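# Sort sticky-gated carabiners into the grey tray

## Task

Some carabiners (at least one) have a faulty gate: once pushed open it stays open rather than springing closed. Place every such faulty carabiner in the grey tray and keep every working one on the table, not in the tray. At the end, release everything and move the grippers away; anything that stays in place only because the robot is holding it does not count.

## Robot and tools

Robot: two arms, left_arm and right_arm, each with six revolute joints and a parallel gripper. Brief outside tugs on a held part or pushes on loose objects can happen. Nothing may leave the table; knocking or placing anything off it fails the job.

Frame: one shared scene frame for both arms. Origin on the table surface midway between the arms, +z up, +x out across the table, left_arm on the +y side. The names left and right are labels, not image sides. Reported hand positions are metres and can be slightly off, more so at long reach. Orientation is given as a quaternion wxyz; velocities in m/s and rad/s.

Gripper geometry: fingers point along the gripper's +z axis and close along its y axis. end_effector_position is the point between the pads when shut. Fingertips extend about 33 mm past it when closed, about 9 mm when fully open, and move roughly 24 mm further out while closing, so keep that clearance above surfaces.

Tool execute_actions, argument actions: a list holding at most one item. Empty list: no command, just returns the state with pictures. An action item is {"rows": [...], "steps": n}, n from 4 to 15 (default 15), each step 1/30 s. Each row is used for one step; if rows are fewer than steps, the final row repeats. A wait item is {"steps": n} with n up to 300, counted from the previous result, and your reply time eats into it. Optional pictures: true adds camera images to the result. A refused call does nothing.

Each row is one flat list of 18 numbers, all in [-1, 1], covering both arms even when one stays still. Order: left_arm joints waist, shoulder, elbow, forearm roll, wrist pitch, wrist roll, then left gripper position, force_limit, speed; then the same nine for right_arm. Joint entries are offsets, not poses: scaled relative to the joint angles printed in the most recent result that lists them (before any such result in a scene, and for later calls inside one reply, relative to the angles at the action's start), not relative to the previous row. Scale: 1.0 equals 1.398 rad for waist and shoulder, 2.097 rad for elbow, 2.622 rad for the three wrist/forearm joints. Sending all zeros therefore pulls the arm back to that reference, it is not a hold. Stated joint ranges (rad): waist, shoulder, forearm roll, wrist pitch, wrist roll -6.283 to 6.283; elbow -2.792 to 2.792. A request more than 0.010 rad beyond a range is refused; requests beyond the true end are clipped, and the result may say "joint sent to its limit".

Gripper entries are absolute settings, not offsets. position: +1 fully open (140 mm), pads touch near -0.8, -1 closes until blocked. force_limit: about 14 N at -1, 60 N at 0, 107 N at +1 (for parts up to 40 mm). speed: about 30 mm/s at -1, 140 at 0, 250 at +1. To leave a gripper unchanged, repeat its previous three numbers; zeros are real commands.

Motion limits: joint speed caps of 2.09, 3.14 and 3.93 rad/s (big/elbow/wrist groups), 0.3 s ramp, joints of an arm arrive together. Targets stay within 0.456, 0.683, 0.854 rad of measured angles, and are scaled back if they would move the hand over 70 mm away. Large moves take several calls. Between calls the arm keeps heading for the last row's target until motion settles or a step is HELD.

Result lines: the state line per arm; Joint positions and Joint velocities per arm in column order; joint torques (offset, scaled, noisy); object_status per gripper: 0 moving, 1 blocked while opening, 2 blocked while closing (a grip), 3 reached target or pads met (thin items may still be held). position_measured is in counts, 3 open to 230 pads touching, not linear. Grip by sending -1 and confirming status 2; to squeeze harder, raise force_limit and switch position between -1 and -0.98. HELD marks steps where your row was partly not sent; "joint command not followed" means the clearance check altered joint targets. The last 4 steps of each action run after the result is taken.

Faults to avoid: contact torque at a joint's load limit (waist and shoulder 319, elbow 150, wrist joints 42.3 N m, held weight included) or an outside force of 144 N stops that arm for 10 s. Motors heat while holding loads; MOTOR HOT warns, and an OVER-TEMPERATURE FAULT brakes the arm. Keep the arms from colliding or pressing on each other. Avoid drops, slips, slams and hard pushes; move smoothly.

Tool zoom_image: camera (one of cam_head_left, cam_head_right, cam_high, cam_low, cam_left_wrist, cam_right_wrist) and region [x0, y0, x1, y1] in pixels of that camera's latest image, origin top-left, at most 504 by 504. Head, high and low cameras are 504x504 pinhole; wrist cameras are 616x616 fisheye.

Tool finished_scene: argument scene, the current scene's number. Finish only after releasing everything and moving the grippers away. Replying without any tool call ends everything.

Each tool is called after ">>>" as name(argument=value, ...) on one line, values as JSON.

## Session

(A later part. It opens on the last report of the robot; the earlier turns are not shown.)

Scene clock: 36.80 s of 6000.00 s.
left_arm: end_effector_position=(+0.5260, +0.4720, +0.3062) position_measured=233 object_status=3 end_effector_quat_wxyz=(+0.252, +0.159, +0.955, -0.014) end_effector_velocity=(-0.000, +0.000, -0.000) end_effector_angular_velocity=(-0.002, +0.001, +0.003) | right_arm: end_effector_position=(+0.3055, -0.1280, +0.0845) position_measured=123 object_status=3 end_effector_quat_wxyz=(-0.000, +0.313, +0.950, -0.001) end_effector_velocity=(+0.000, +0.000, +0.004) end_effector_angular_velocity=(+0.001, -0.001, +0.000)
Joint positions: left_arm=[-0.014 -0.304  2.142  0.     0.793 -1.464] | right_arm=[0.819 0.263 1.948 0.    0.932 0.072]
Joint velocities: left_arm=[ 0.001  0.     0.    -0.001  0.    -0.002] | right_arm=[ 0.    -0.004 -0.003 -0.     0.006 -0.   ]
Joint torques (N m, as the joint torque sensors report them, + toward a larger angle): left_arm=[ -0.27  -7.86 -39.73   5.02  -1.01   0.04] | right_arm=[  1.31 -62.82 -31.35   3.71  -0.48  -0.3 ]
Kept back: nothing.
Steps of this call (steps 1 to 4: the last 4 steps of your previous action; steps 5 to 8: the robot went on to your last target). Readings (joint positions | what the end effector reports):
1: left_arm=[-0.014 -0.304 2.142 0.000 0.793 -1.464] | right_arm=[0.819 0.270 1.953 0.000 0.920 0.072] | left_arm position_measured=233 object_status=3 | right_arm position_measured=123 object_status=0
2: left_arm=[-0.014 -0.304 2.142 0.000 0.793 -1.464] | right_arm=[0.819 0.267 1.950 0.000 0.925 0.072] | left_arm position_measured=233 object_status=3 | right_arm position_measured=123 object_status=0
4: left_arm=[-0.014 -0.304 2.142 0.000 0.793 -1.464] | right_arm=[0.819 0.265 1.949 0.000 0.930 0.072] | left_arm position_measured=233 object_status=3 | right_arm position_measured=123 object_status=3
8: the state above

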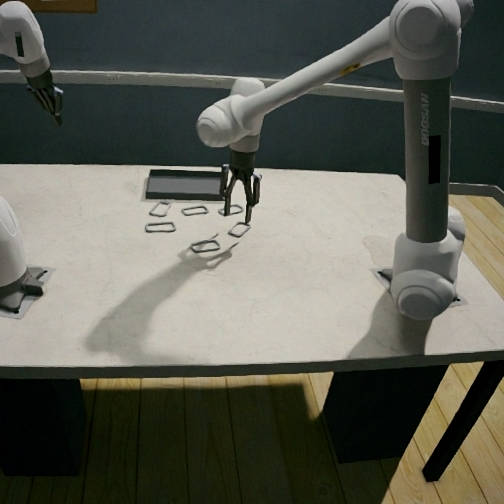

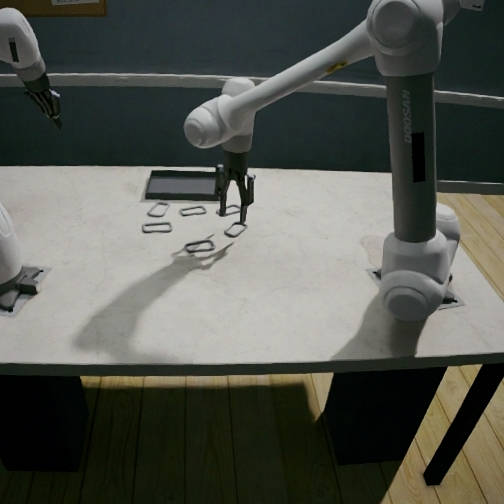

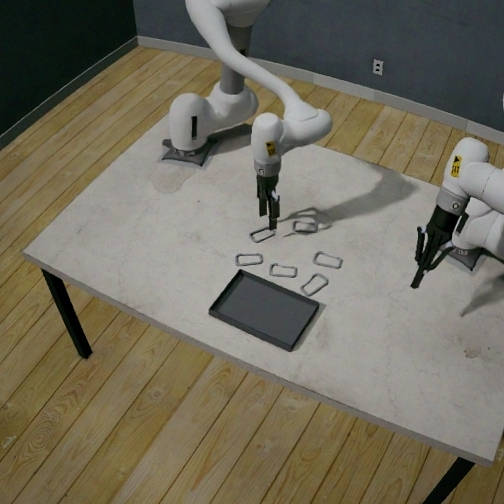

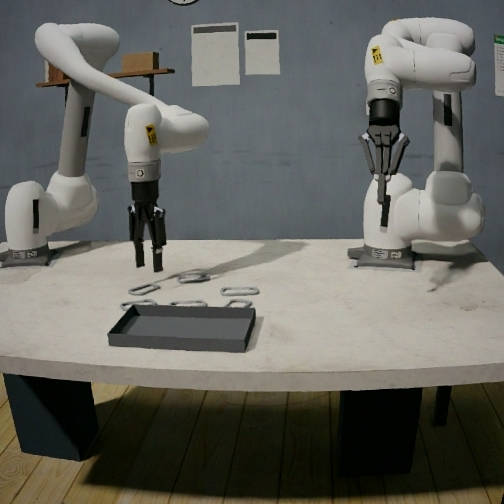

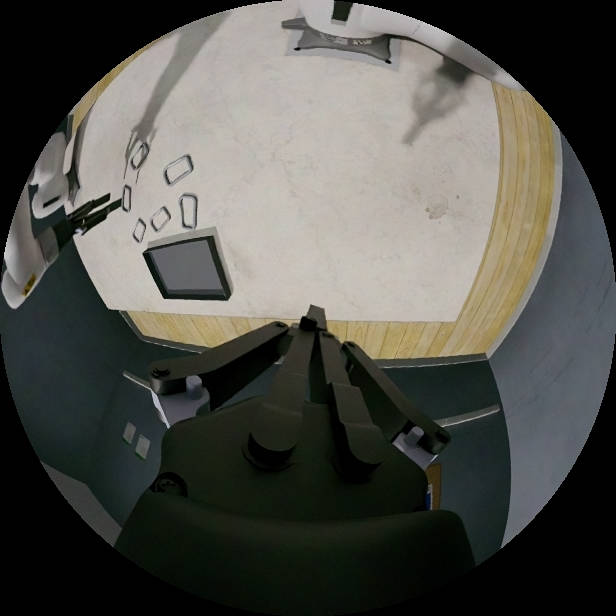

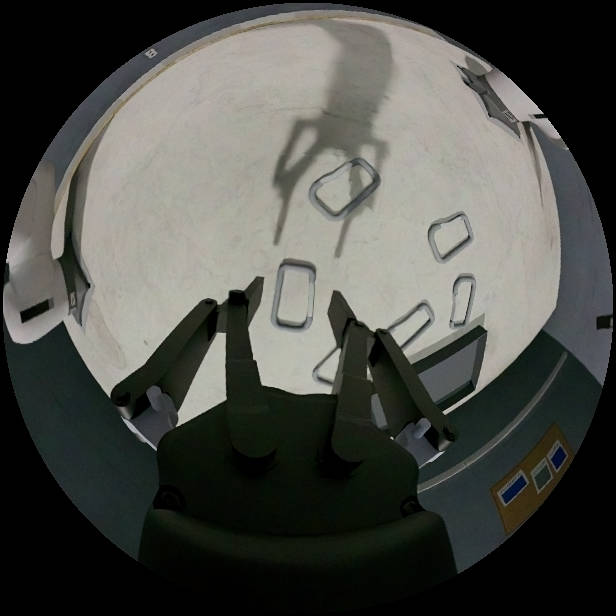

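>>> execute_actions(actions=[{"rows":[[0,0,0,0,0,0,-0.9,0,1,0.006,-0.003,0.003,0,-0.001,0.023,0,0,0],[0,0,0,0,0,0,-0.9,0,1,0.006,-0.003,0.003,0,-0.001,0.023,0,0,0],[0,0,0,0,0,0,-0.9,0,1,0.006,-0.003,0.003,0,-0.001,0.023,0,0,0],[0,0,0,0,0,0,-0.9,0,1,0.006,0.0315,0.0203,0,-0.0335,0.023,0,0,0]],"steps":15}])

>>> execute_actions(actions=[{"steps":10}], pictures=true)

>>> zoom_image(camera="cam_right_wrist", region=[200,200,400,400])

Scene clock: 38.27 s of 6000.00 s.
left_arm: end_effector_position=(+0.5260, +0.4720, +0.3062) position_measured=233 object_status=3 end_effector_quat_wxyz=(+0.252, +0.159, +0.955, -0.014) end_effector_velocity=(-0.000, -0.000, +0.000) end_effector_angular_velocity=(+0.000, -0.000, -0.000) | right_arm: end_effector_position=(+0.2991, -0.1289, +0.0415) position_measured=129 object_status=0 end_effector_quat_wxyz=(-0.000, +0.337, +0.941, -0.000) end_effector_velocity=(-0.001, +0.002, -0.026) end_effector_angular_velocity=(+0.010, -0.005, -0.008)
Joint positions: left_arm=[-0.014 -0.304  2.142  0.     0.793 -1.464] | right_arm=[0.827 0.305 1.989 0.    0.848 0.132]
Joint velocities: left_arm=[-0. -0. -0.  0. -0.  0.] | right_arm=[ 0.003  0.027  0.022  0.001 -0.06   0.01 ]
Joint torques (N m, as the joint torque sensors report them, + toward a larger angle): left_arm=[ -0.09  -7.68 -39.68   4.96  -1.04   0.02] | right_arm=[  1.63 -68.89 -31.37   3.59  -0.01  -0.05]
Steps of this call (steps 1 to 30: the robot went on to your last target; steps 31 to 33: nothing new was sent; steps 34 to 44: the first 11 steps of this action). Readings (joint positions | what the end effector reports):
34: left_arm=[-0.014 -0.304 2.142 0.000 0.793 -1.464] | right_arm=[0.819 0.263 1.948 0.000 0.932 0.073] | left_arm position_measured=233 object_status=3 | right_arm position_measured=123 object_status=0
35: left_arm=[-0.014 -0.304 2.142 0.000 0.793 -1.464] | right_arm=[0.819 0.263 1.948 0.000 0.932 0.079] | left_arm position_measured=233 object_status=3 | right_arm position_measured=125 object_status=0
37: left_arm=[-0.014 -0.304 2.142 0.000 0.793 -1.464] | right_arm=[0.823 0.261 1.952 0.000 0.931 0.110] | left_arm position_measured=233 object_status=3 | right_arm position_measured=129 object_status=0
41: left_arm=[-0.014 -0.304 2.142 0.000 0.793 -1.464] | right_arm=[0.826 0.295 1.981 0.000 0.867 0.129] | left_arm position_measured=233 object_status=3 | right_arm position_measured=129 object_status=0
44: the state above

Scene clock: 38.60 s of 6000.00 s.
left_arm: end_effector_position=(+0.5260, +0.4720, +0.3062) position_measured=233 object_status=3 end_effector_quat_wxyz=(+0.252, +0.159, +0.955, -0.014) end_effector_velocity=(-0.000, -0.001, +0.000) end_effector_angular_velocity=(-0.000, -0.001, -0.002) | right_arm: end_effector_position=(+0.2989, -0.1289, +0.0394) position_measured=129 object_status=3 end_effector_quat_wxyz=(-0.000, +0.337, +0.941, -0.000) end_effector_velocity=(-0.000, +0.000, -0.000) end_effector_angular_velocity=(+0.000, -0.000, -0.001)
Joint positions: left_arm=[-0.014 -0.304  2.142  0.     0.793 -1.464] | right_arm=[0.827 0.307 1.99  0.    0.844 0.133]
Joint velocities: left_arm=[-0.001 -0.    -0.    -0.001 -0.     0.001] | right_arm=[ 0.    -0.     0.001 -0.    -0.001  0.002]
Joint torques (N m, as the joint torque sensors report them, + toward a larger angle): left_arm=[ -0.14  -6.81 -39.93   5.07  -1.12   0.  ] | right_arm=[  3.04 -64.6  -29.61   3.21  -0.29  -0.26]
Kept back: nothing.
Steps of this call (steps 1 to 4: the last 4 steps of your previous action; steps 5 to 10: the robot went on to your last target). Readings (joint positions | what the end effector reports):
1: left_arm=[-0.014 -0.304 2.142 0.000 0.793 -1.464] | right_arm=[0.827 0.306 1.989 0.000 0.847 0.132] | left_arm position_measured=233 object_status=3 | right_arm position_measured=129 object_status=0
2: left_arm=[-0.014 -0.304 2.142 0.000 0.793 -1.464] | right_arm=[0.827 0.306 1.990 0.000 0.846 0.132] | left_arm position_measured=233 object_status=3 | right_arm position_measured=129 object_status=0
4: left_arm=[-0.014 -0.304 2.142 0.000 0.793 -1.464] | right_arm=[0.827 0.307 1.990 0.000 0.845 0.133] | left_arm position_measured=233 object_status=3 | right_arm position_measured=129 object_status=3
8: left_arm=[-0.014 -0.304 2.142 0.000 0.793 -1.464] | right_arm=[0.827 0.307 1.990 0.000 0.844 0.133] | left_arm position_measured=233 object_status=3 | right_arm position_measured=129 object_status=3
10: the state above

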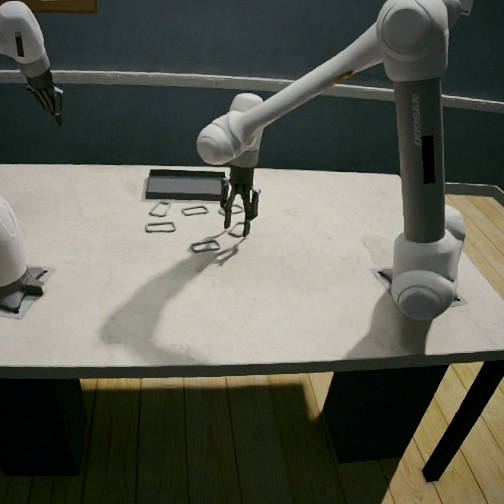

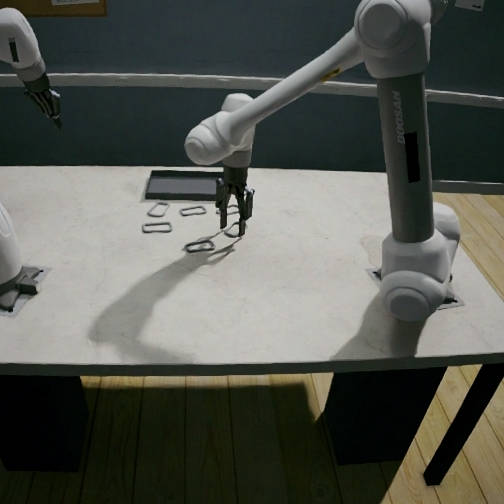

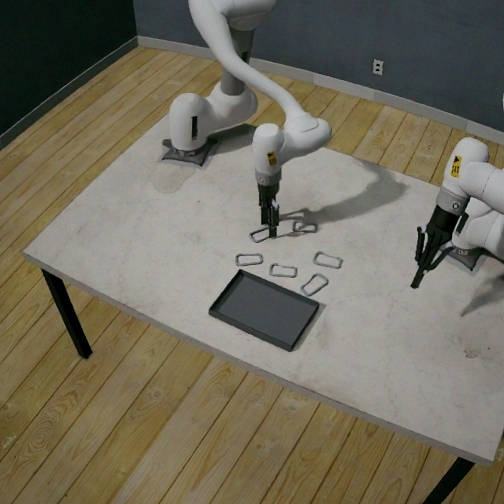

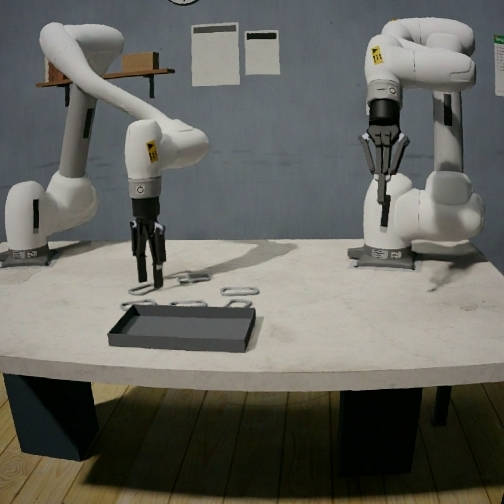

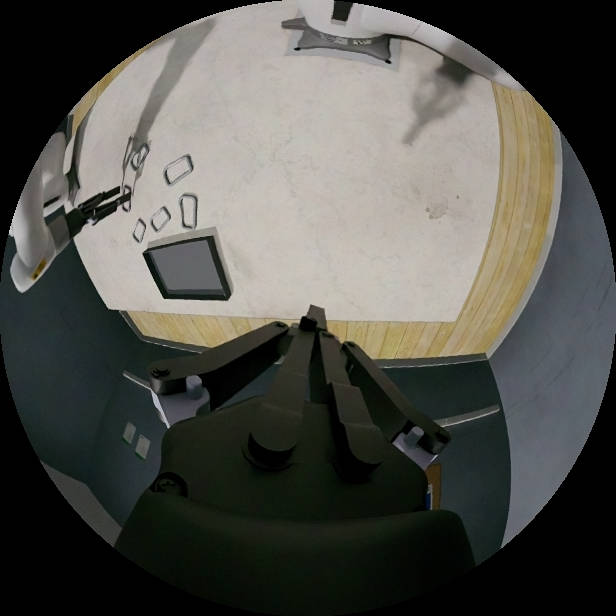

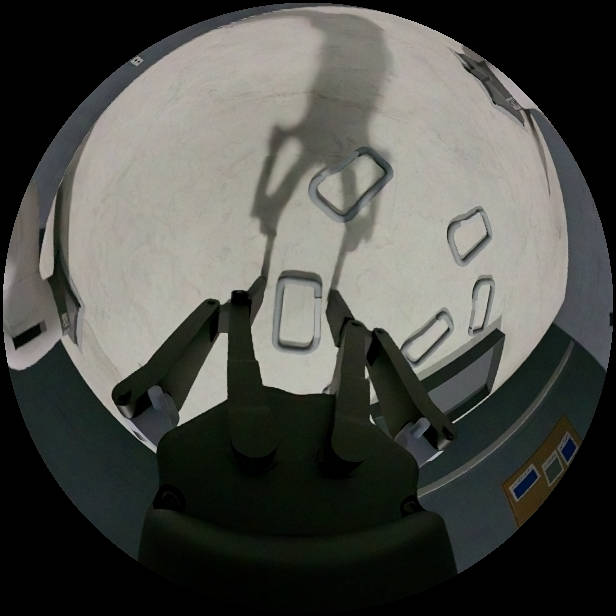

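Region (200, 200, 400, 400) of cam_right_wrist's 616x616 image, scaled by 2.520, with more detail than that image has.

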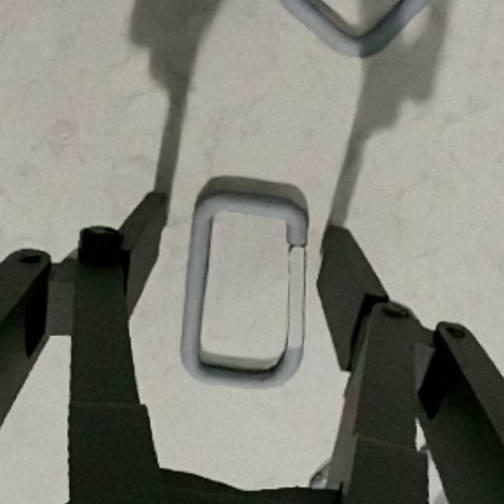

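>>> execute_actions(actions=[{"rows":[[0,0,0,0,0,0,-0.9,0,1,0,-0.0067,0.0064,0,-0.0015,0,0,0,0]],"steps":12}])

>>> execute_actions(actions=[{"rows":[[0,0,0,0,0,0,-0.9,0,1,0,0,0,0,0,0,-0.47,0,-0.3]],"steps":15}])

>>> execute_actions(actions=[{"steps":12}], pictures=true)

>>> zoom_image(camera="cam_right_wrist", region=[200,200,400,400])

Scene clock: 39.13 s of 6000.00 s.
left_arm: end_effector_position=(+0.5260, +0.4720, +0.3062) position_measured=233 object_status=3 end_effector_quat_wxyz=(+0.252, +0.159, +0.955, -0.014) end_effector_velocity=(+0.000, +0.000, -0.001) end_effector_angular_velocity=(-0.002, +0.001, +0.003) | right_arm: end_effector_position=(+0.2953, -0.1347, +0.0393) position_measured=129 object_status=3 end_effector_quat_wxyz=(-0.000, +0.337, +0.941, -0.000) end_effector_velocity=(-0.003, -0.004, -0.001) end_effector_angular_velocity=(-0.000, +0.000, +0.000)
Joint positions: left_arm=[-0.014 -0.304  2.142  0.     0.793 -1.464] | right_arm=[0.827 0.299 2.003 0.    0.84  0.133]
Joint velocities: left_arm=[ 0.002  0.001  0.    -0.002 -0.    -0.001] | right_arm=[ 0.    -0.005  0.008  0.    -0.003 -0.   ]
Joint torques (N m, as the joint torque sensors report them, + toward a larger angle): left_arm=[ -0.13  -7.07 -39.55   5.14  -1.11   0.06] | right_arm=[  3.53 -59.35 -29.36   3.48  -0.37  -0.37]
Steps of this call (steps 1 to 8: the robot went on to your last target; steps 9 to 16: the first 8 steps of this action). Readings (joint positions | what the end effector reports):
9: left_arm=[-0.014 -0.304 2.142 0.000 0.793 -1.464] | right_arm=[0.827 0.307 1.991 0.000 0.844 0.133] | left_arm position_measured=233 object_status=3 | right_arm position_measured=129 object_status=3
10: left_arm=[-0.014 -0.304 2.142 0.000 0.793 -1.464] | right_arm=[0.827 0.306 1.993 0.000 0.843 0.133] | left_arm position_measured=233 object_status=3 | right_arm position_measured=129 object_status=3
12: left_arm=[-0.014 -0.304 2.142 0.000 0.793 -1.464] | right_arm=[0.827 0.301 2.000 0.000 0.842 0.133] | left_arm position_measured=233 object_status=3 | right_arm position_measured=129 object_status=3
16: the state above

Scene clock: 39.63 s of 6000.00 s.
left_arm: end_effector_position=(+0.5260, +0.4720, +0.3062) position_measured=233 object_status=3 end_effector_quat_wxyz=(+0.252, +0.159, +0.955, -0.014) end_effector_velocity=(-0.000, +0.000, +0.001) end_effector_angular_velocity=(+0.001, -0.002, -0.001) | right_arm: end_effector_position=(+0.2955, -0.1344, +0.0401) position_measured=182 object_status=0 end_effector_quat_wxyz=(+0.000, +0.337, +0.941, +0.000) end_effector_velocity=(-0.001, -0.001, +0.001) end_effector_angular_velocity=(-0.002, +0.002, -0.000)
Joint positions: left_arm=[-0.014 -0.304  2.142  0.     0.793 -1.464] | right_arm=[0.827 0.298 2.003 0.    0.84  0.133]
Joint velocities: left_arm=[-0.    -0.001  0.     0.001  0.     0.001] | right_arm=[ 0.    -0.002  0.001  0.001  0.004 -0.   ]
Joint torques (N m, as the joint torque sensors report them, + toward a larger angle): left_arm=[ -0.15  -7.64 -39.76   5.03  -1.12   0.  ] | right_arm=[ 5.19 17.94 26.92  4.72  1.22 -0.23]
Steps of this call (steps 1 to 4: the last 4 steps of your previous action; steps 5 to 15: the first 11 steps of this action, its rows measured from where the robot was after step 4). Readings (joint positions | what the end effector reports):
4: left_arm=[-0.014 -0.304 2.142 0.000 0.793 -1.464] | right_arm=[0.827 0.298 2.004 0.000 0.840 0.133] | left_arm position_measured=233 object_status=3 | right_arm position_measured=129 object_status=3
5: left_arm=[-0.014 -0.304 2.142 0.000 0.793 -1.464] | right_arm=[0.827 0.298 2.004 0.000 0.840 0.133] | left_arm position_measured=233 object_status=3 | right_arm position_measured=129 object_status=0
6: left_arm=[-0.014 -0.304 2.142 0.000 0.793 -1.464] | right_arm=[0.827 0.298 2.004 0.000 0.840 0.133] | left_arm position_measured=233 object_status=3 | right_arm position_measured=131 object_status=0
8: left_arm=[-0.014 -0.304 2.142 0.000 0.793 -1.464] | right_arm=[0.827 0.298 2.004 0.000 0.840 0.133] | left_arm position_measured=233 object_status=3 | right_arm position_measured=142 object_status=0
12: left_arm=[-0.014 -0.304 2.142 0.000 0.793 -1.464] | right_arm=[0.827 0.298 2.003 0.000 0.840 0.133] | left_arm position_measured=233 object_status=3 | right_arm position_measured=165 object_status=0
15: the state above

Scene clock: 49.83 s of 6000.00 s.
left_arm: end_effector_position=(+0.5260, +0.4720, +0.3062) position_measured=233 object_status=3 end_effector_quat_wxyz=(+0.252, +0.159, +0.955, -0.014) end_effector_velocity=(+0.000, +0.000, -0.001) end_effector_angular_velocity=(-0.000, +0.002, +0.001) | right_arm: end_effector_position=(+0.2960, -0.1335, +0.0410) position_measured=188 object_status=3 end_effector_quat_wxyz=(+0.000, +0.337, +0.941, +0.001) end_effector_velocity=(-0.000, +0.000, +0.001) end_effector_angular_velocity=(+0.001, -0.001, +0.001)
Joint positions: left_arm=[-0.014 -0.304  2.142  0.     0.793 -1.464] | right_arm=[0.827 0.297 2.002 0.    0.84  0.133]
Joint velocities: left_arm=[ 0.     0.002  0.    -0.    -0.    -0.001] | right_arm=[ 0.    -0.001 -0.    -0.     0.    -0.001]
Joint torques (N m, as the joint torque sensors report them, + toward a larger angle): left_arm=[ -0.16  -7.11 -39.55   5.08  -1.06  -0.01] | right_arm=[  1.59 -41.78 -21.44   3.09  -3.36  -0.59]
FORCE FAULT: contact force on the right arm reached its limit, and that arm stopped for 10 seconds. The contact can be on any part of that arm, not only on its tool. That arm's remaining commands of this call were not run. That arm holds still and accepts commands again. Move the arm away from the contact; if what it grips holds it there, let go first. Pushing or pulling that hard again can fault the arm again.
Kept back: nothing.
The stop of the right arm began at step 6 of this call (marked STOPPED below). From that step on that arm followed nothing that you had sent. Nothing is kept back now, and the robot has no last target.
Steps of this call (steps 1 to 4: the last 4 steps of your previous action; steps 5 to 12: the robot went on to your last target; steps 13 to 306: the stop continued). Readings (joint positions | what the end effector reports):
1: left_arm=[-0.014 -0.304 2.142 0.000 0.793 -1.464] | right_arm=[0.827 0.298 2.003 0.000 0.840 0.133] | left_arm position_measured=233 object_status=3 | right_arm position_measured=186 object_status=0
2: left_arm=[-0.014 -0.304 2.142 0.000 0.793 -1.464] | right_arm=[0.827 0.298 2.003 0.000 0.840 0.133] | left_arm position_measured=233 object_status=3 | right_arm position_measured=186 object_status=0
4: left_arm=[-0.014 -0.304 2.142 0.000 0.793 -1.464] | right_arm=[0.827 0.298 2.003 0.000 0.840 0.133] | left_arm position_measured=233 object_status=3 | right_arm position_measured=186 object_status=0
6: left_arm=[-0.014 -0.304 2.142 0.000 0.793 -1.464] | right_arm=[0.827 0.297 2.002 0.000 0.840 0.133] | left_arm position_measured=233 object_status=3 | right_arm position_measured=188 object_status=0 STOPPED (the right arm)
8: left_arm=[-0.014 -0.304 2.142 0.000 0.793 -1.464] | right_arm=[0.827 0.297 2.002 0.000 0.840 0.133] | left_arm position_measured=233 object_status=3 | right_arm position_measured=188 object_status=0
306: the state above

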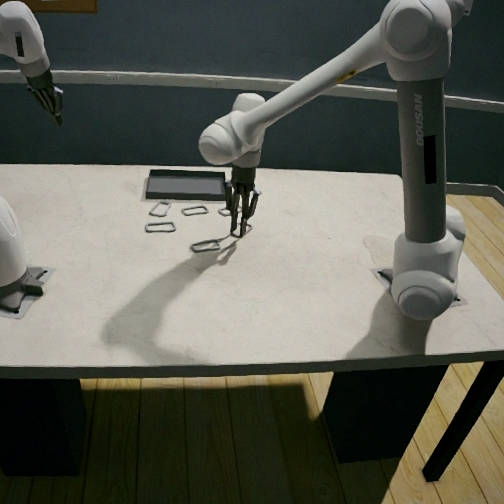

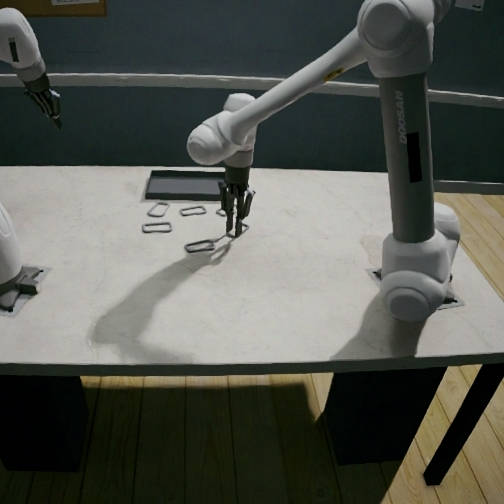

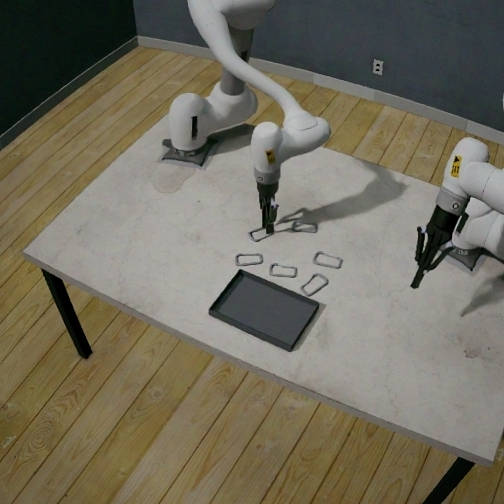

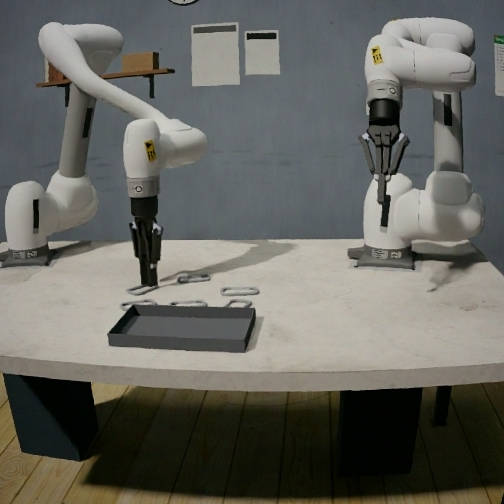

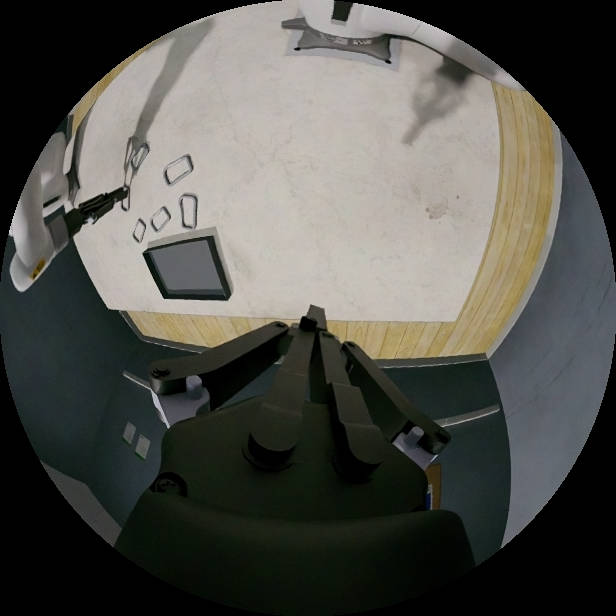

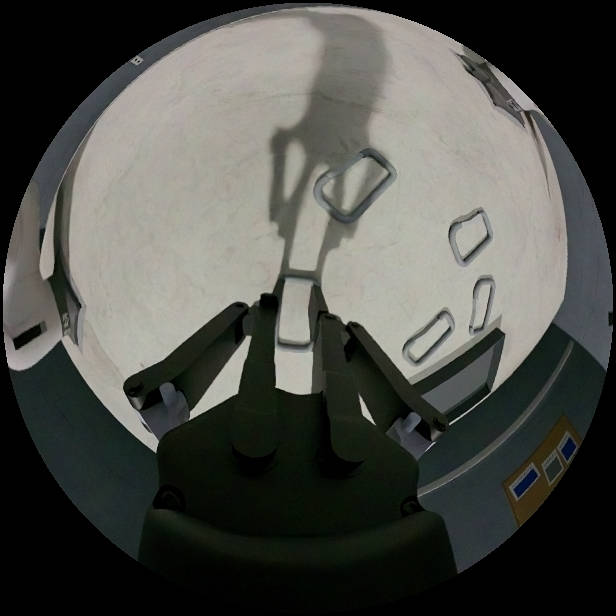

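Region (200, 200, 400, 400) of cam_right_wrist's 616x616 image, scaled by 2.520, with more detail than that image has.

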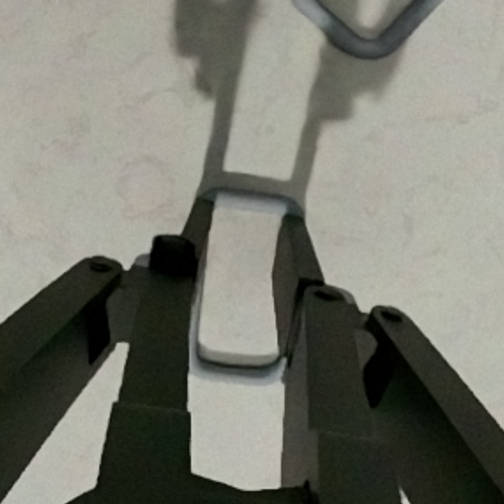

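>>> execute_actions(actions=[{"rows":[[0,0,0,0,0,0,-0.9,0,1,0,0,0,0,0,0,0.05,0,0],[0,0,0,0,0,0,-0.9,0,1,0,0,0,0,0,0,0.05,0,0],[0,0,0,0,0,0,-0.9,0,1,0,0,0,0,0,0,0.05,0,0],[0,0,0,0,0,0,-0.9,0,1,0,0,0,0,0,0,0.05,0,0],[0,0,0,0,0,0,-0.9,0,1,0,0,0,0,0,0,0.05,0,0],[0,0,0,0,0,0,-0.9,0,1,0,-0.036,-0.018,0,0.034,0,0.05,0,0]],"steps":15}])

>>> execute_actions(actions=[{"steps":8}], pictures=true)

>>> zoom_image(camera="cam_right_wrist", region=[200,200,400,400])

Scene clock: 50.47 s of 6000.00 s.
left_arm: end_effector_position=(+0.5260, +0.4720, +0.3062) position_measured=233 object_status=3 end_effector_quat_wxyz=(+0.252, +0.159, +0.955, -0.014) end_effector_velocity=(-0.000, -0.001, -0.000) end_effector_angular_velocity=(+0.001, +0.001, -0.003) | right_arm: end_effector_position=(+0.2966, -0.1326, +0.0812) position_measured=123 object_status=0 end_effector_quat_wxyz=(+0.000, +0.337, +0.941, +0.001) end_effector_velocity=(-0.002, -0.003, +0.126) end_effector_angular_velocity=(-0.001, +0.001, +0.001)
Joint positions: left_arm=[-0.014 -0.304  2.142  0.     0.793 -1.464] | right_arm=[0.827 0.253 1.969 0.    0.917 0.133]
Joint velocities: left_arm=[-0.001  0.001  0.    -0.001  0.     0.002] | right_arm=[ 0.    -0.138 -0.097 -0.     0.237 -0.   ]
Joint torques (N m, as the joint torque sensors report them, + toward a larger angle): left_arm=[ -1.14  -8.12 -39.61   4.97  -1.17  -0.01] | right_arm=[  0.06 -33.04 -20.97   2.55   0.11  -0.26]
Steps of this call (steps 1 to 8: nothing new was sent; steps 9 to 19: the first 11 steps of this action). Readings (joint positions | what the end effector reports):
9: left_arm=[-0.014 -0.304 2.142 0.000 0.793 -1.464] | right_arm=[0.827 0.297 2.002 0.000 0.840 0.133] | left_arm position_measured=233 object_status=3 | right_arm position_measured=188 object_status=0
10: left_arm=[-0.014 -0.304 2.142 0.000 0.793 -1.464] | right_arm=[0.827 0.297 2.002 0.000 0.840 0.133] | left_arm position_measured=233 object_status=3 | right_arm position_measured=185 object_status=0
12: left_arm=[-0.014 -0.304 2.142 0.000 0.793 -1.464] | right_arm=[0.827 0.297 2.002 0.000 0.840 0.133] | left_arm position_measured=233 object_status=3 | right_arm position_measured=170 object_status=0
16: left_arm=[-0.014 -0.304 2.142 0.000 0.793 -1.464] | right_arm=[0.827 0.283 1.991 0.000 0.866 0.133] | left_arm position_measured=233 object_status=3 | right_arm position_measured=140 object_status=0
19: the state above

Scene clock: 50.73 s of 6000.00 s.
left_arm: end_effector_position=(+0.5260, +0.4720, +0.3062) position_measured=233 object_status=3 end_effector_quat_wxyz=(+0.252, +0.159, +0.955, -0.014) end_effector_velocity=(+0.000, -0.000, -0.000) end_effector_angular_velocity=(-0.001, +0.001, +0.001) | right_arm: end_effector_position=(+0.2964, -0.1330, +0.0874) position_measured=123 object_status=3 end_effector_quat_wxyz=(+0.000, +0.337, +0.941, +0.001) end_effector_velocity=(-0.000, +0.000, +0.002) end_effector_angular_velocity=(+0.001, +0.001, -0.000)
Joint positions: left_arm=[-0.014 -0.304  2.142  0.     0.793 -1.464] | right_arm=[0.827 0.247 1.964 0.    0.929 0.133]
Joint velocities: left_arm=[-0.     0.001 -0.    -0.001  0.    -0.   ] | right_arm=[ 0.    -0.002 -0.002  0.001  0.004 -0.   ]
Joint torques (N m, as the joint torque sensors report them, + toward a larger angle): left_arm=[  0.03  -7.94 -39.42   5.03  -1.08   0.03] | right_arm=[  4.13 -59.75 -31.84   3.6   -0.2   -0.09]
Kept back: nothing.
Steps of this call (steps 1 to 4: the last 4 steps of your previous action; steps 5 to 8: the robot went on to your last target). Readings (joint positions | what the end effector reports):
1: left_arm=[-0.014 -0.304 2.142 0.000 0.793 -1.464] | right_arm=[0.827 0.250 1.967 0.000 0.922 0.133] | left_arm position_measured=233 object_status=3 | right_arm position_measured=123 object_status=0
2: left_arm=[-0.014 -0.304 2.142 0.000 0.793 -1.464] | right_arm=[0.827 0.249 1.966 0.000 0.925 0.133] | left_arm position_measured=233 object_status=3 | right_arm position_measured=123 object_status=0
4: left_arm=[-0.014 -0.304 2.142 0.000 0.793 -1.464] | right_arm=[0.827 0.248 1.965 0.000 0.928 0.133] | left_arm position_measured=233 object_status=3 | right_arm position_measured=123 object_status=0
8: the state above

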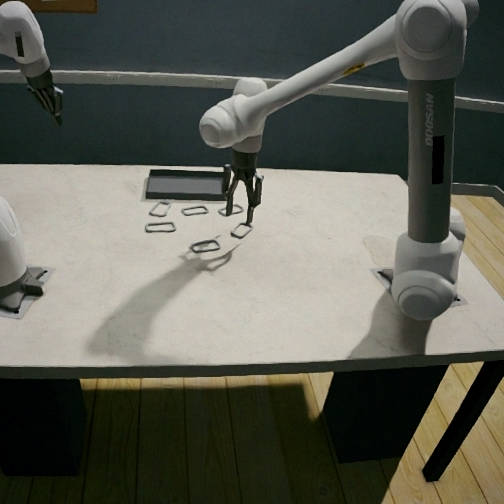

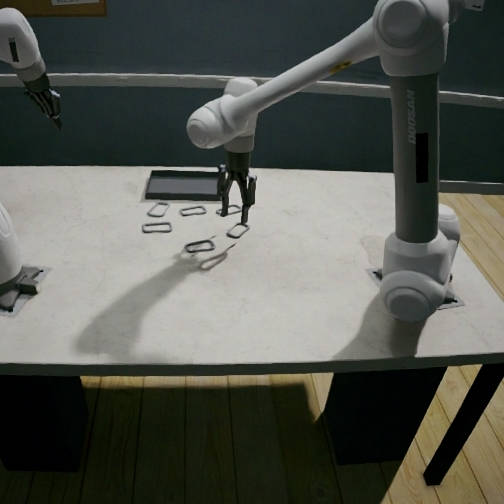

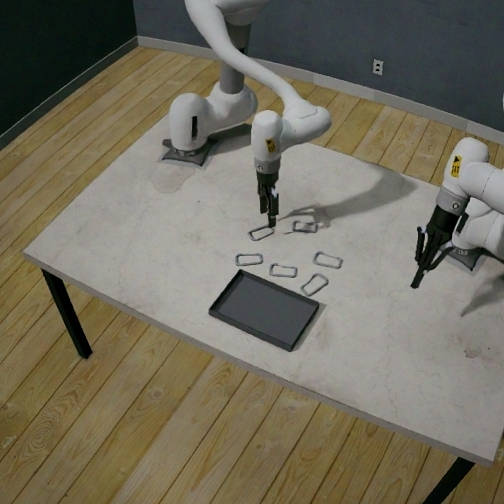

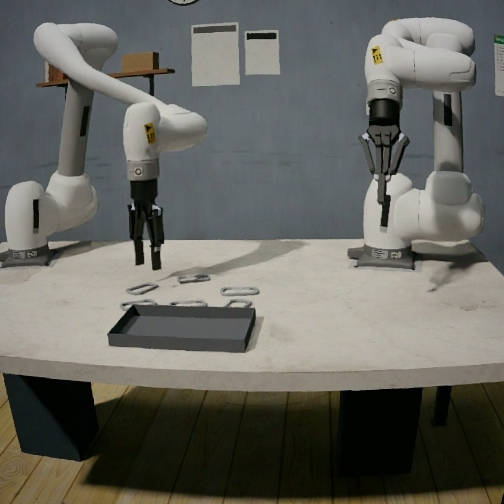

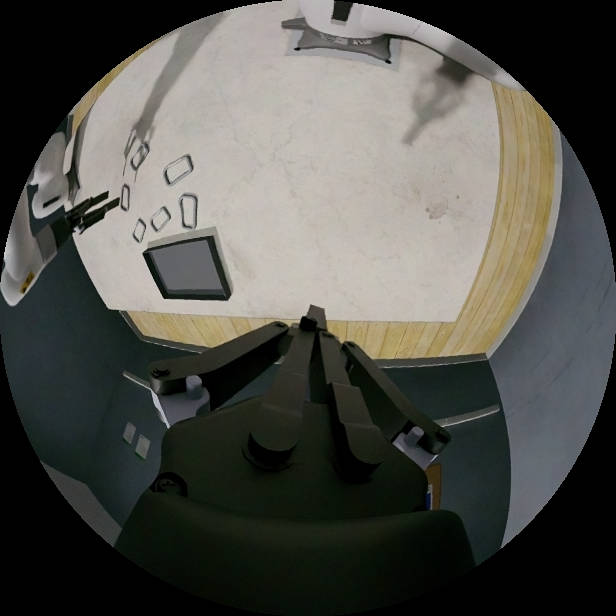

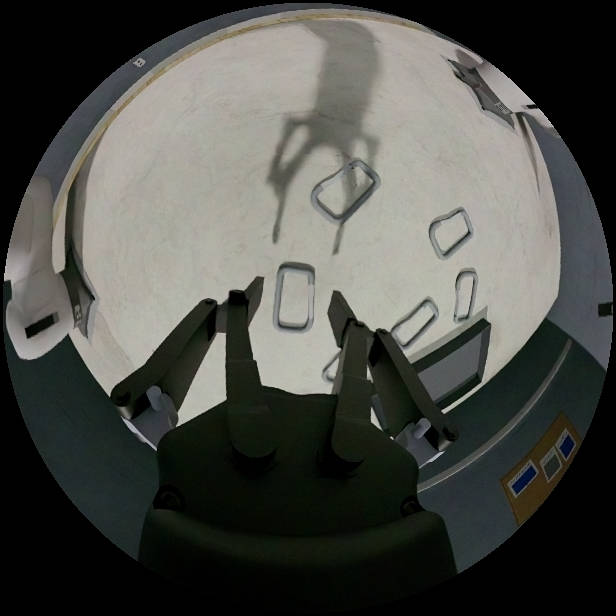

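Region (200, 200, 400, 400) of cam_right_wrist's 616x616 image, scaled by 2.520, with more detail than that image has.

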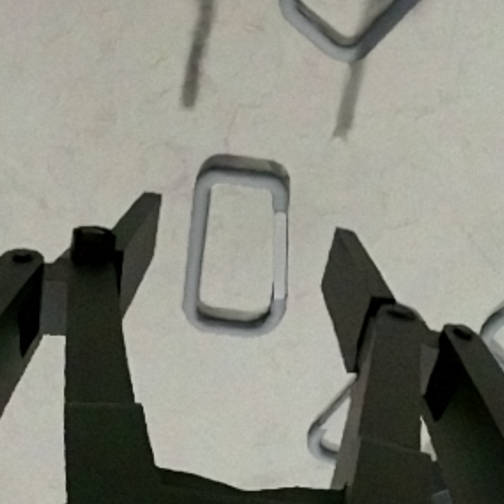

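>>> execute_actions(actions=[{"rows":[[0,0,0,0,0,0,-0.9,0,1,0.0665,0.242,-0.249,0,0.0707,0.375,0.05,0,0]],"steps":15}])

>>> execute_actions(actions=[{"steps":20}], pictures=true)

>>> zoom_image(camera="cam_right_wrist", region=[200,200,400,400])

Scene clock: 51.77 s of 6000.00 s.
left_arm: end_effector_position=(+0.5260, +0.4720, +0.3062) position_measured=233 object_status=3 end_effector_quat_wxyz=(+0.252, +0.159, +0.955, -0.014) end_effector_velocity=(-0.000, -0.000, +0.001) end_effector_angular_velocity=(-0.000, -0.001, -0.001) | right_arm: end_effector_position=(+0.3294, -0.0268, +0.0957) position_measured=123 object_status=3 end_effector_quat_wxyz=(-0.000, +0.501, +0.865, +0.001) end_effector_velocity=(+0.091, +0.357, +0.009) end_effector_angular_velocity=(-0.002, +0.003, -1.330)
Joint positions: left_arm=[-0.014 -0.304  2.142  0.     0.793 -1.464] | right_arm=[0.866 0.391 1.741 0.    1.008 0.534]
Joint velocities: left_arm=[-0.    -0.002 -0.    -0.     0.     0.001] | right_arm=[ 0.136  0.493 -0.757  0.     0.267  1.466]
Joint torques (N m, as the joint torque sensors report them, + toward a larger angle): left_arm=[  0.1   -7.52 -39.8    5.05  -1.04   0.06] | right_arm=[  3.87 -74.31 -32.78   3.32  -0.27  -0.26]
Steps of this call (steps 1 to 20: the robot went on to your last target; steps 21 to 31: the first 11 steps of this action). Readings (joint positions | what the end effector reports):
21: left_arm=[-0.014 -0.304 2.142 0.000 0.793 -1.464] | right_arm=[0.827 0.247 1.964 0.000 0.929 0.133] | left_arm position_measured=233 object_status=3 | right_arm position_measured=123 object_status=3
22: left_arm=[-0.014 -0.304 2.142 0.000 0.793 -1.464] | right_arm=[0.828 0.249 1.960 0.000 0.931 0.140] | left_arm position_measured=233 object_status=3 | right_arm position_measured=123 object_status=3
24: left_arm=[-0.014 -0.304 2.142 0.000 0.793 -1.464] | right_arm=[0.834 0.271 1.925 0.000 0.943 0.196] | left_arm position_measured=233 object_status=3 | right_arm position_measured=123 object_status=3
28: left_arm=[-0.014 -0.304 2.142 0.000 0.793 -1.464] | right_arm=[0.853 0.342 1.817 0.000 0.981 0.387] | left_arm position_measured=233 object_status=3 | right_arm position_measured=123 object_status=3
31: the state above

Scene clock: 52.43 s of 6000.00 s.
left_arm: end_effector_position=(+0.5260, +0.4720, +0.3062) position_measured=233 object_status=3 end_effector_quat_wxyz=(+0.252, +0.159, +0.955, -0.014) end_effector_velocity=(+0.000, +0.000, -0.000) end_effector_angular_velocity=(+0.001, +0.000, -0.000) | right_arm: end_effector_position=(+0.3549, +0.1097, +0.0907) position_measured=123 object_status=3 end_effector_quat_wxyz=(-0.000, +0.710, +0.705, +0.000) end_effector_velocity=(+0.000, +0.001, -0.000) end_effector_angular_velocity=(+0.000, +0.000, -0.005)
Joint positions: left_arm=[-0.014 -0.304  2.142  0.     0.793 -1.464] | right_arm=[0.92  0.585 1.442 0.    1.114 1.115]
Joint velocities: left_arm=[0.001 0.001 0.    0.    0.    0.001] | right_arm=[ 0.     0.002 -0.003  0.     0.001  0.005]
Joint torques (N m, as the joint torque sensors report them, + toward a larger angle): left_arm=[ -0.71  -7.93 -39.64   5.15  -1.08   0.03] | right_arm=[  5.06 -93.88 -36.83   3.96  -0.08  -0.78]
Kept back: nothing.
Steps of this call (steps 1 to 4: the last 4 steps of your previous action; steps 5 to 20: the robot went on to your last target). Readings (joint positions | what the end effector reports):
1: left_arm=[-0.014 -0.304 2.142 0.000 0.793 -1.464] | right_arm=[0.871 0.408 1.715 0.000 1.018 0.584] | left_arm position_measured=233 object_status=3 | right_arm position_measured=123 object_status=3
2: left_arm=[-0.014 -0.304 2.142 0.000 0.793 -1.464] | right_arm=[0.876 0.424 1.689 0.000 1.027 0.635] | left_arm position_measured=233 object_status=3 | right_arm position_measured=123 object_status=3
4: left_arm=[-0.014 -0.304 2.142 0.000 0.793 -1.464] | right_arm=[0.885 0.458 1.637 0.000 1.045 0.736] | left_arm position_measured=233 object_status=3 | right_arm position_measured=123 object_status=3
8: left_arm=[-0.014 -0.304 2.142 0.000 0.793 -1.464] | right_arm=[0.904 0.527 1.531 0.000 1.083 0.942] | left_arm position_measured=233 object_status=3 | right_arm position_measured=123 object_status=3
20: the state above

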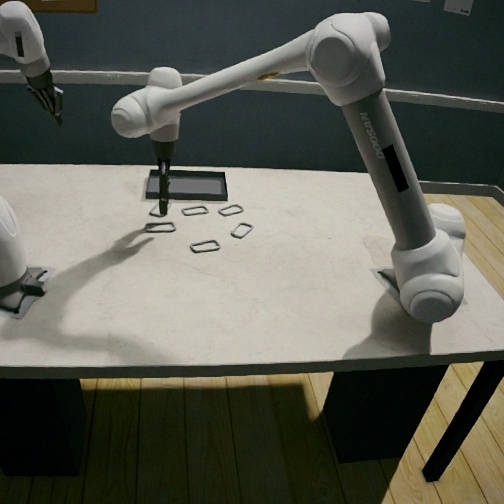

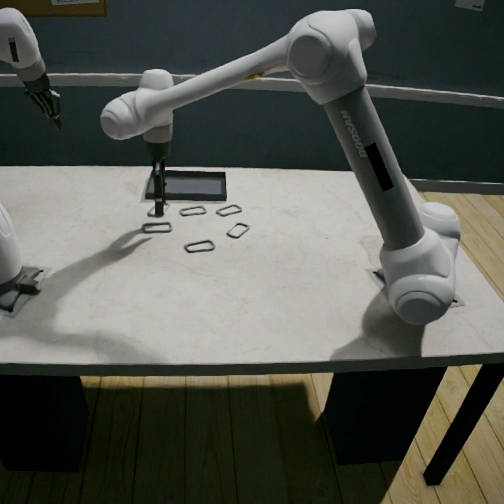

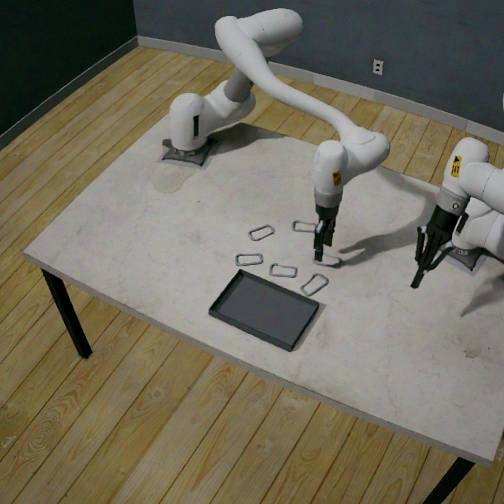

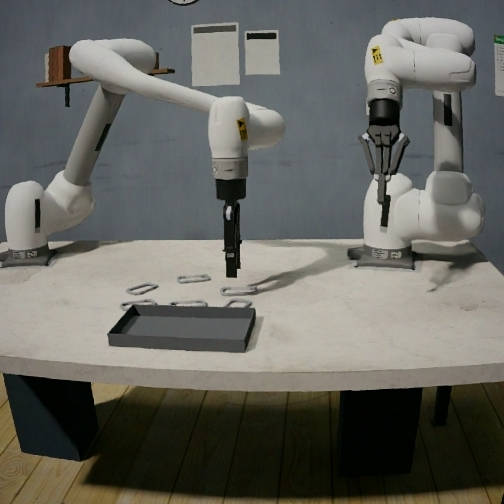

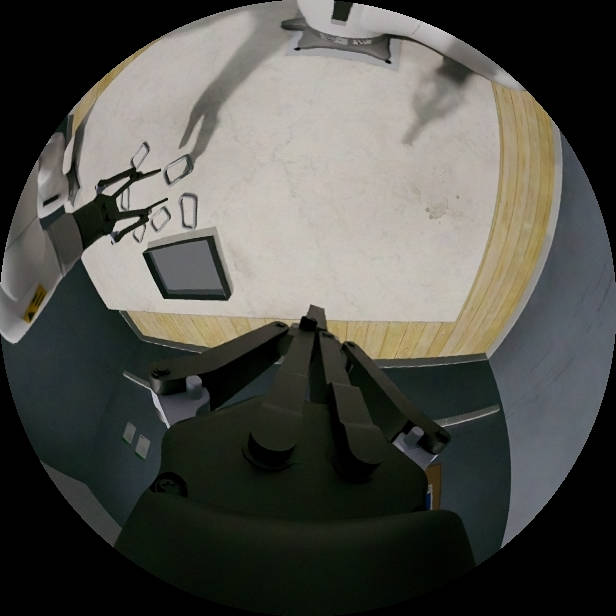

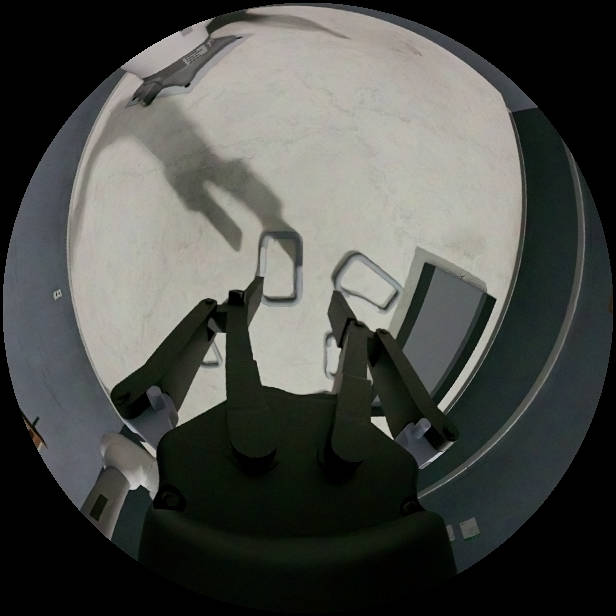

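Region (200, 200, 400, 400) of cam_right_wrist's 616x616 image, scaled by 2.520, with more detail than that image has.

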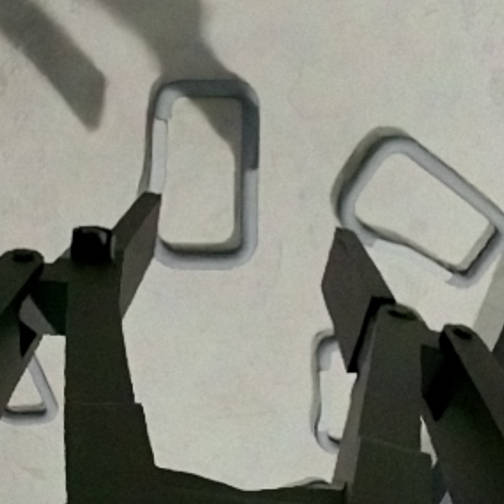

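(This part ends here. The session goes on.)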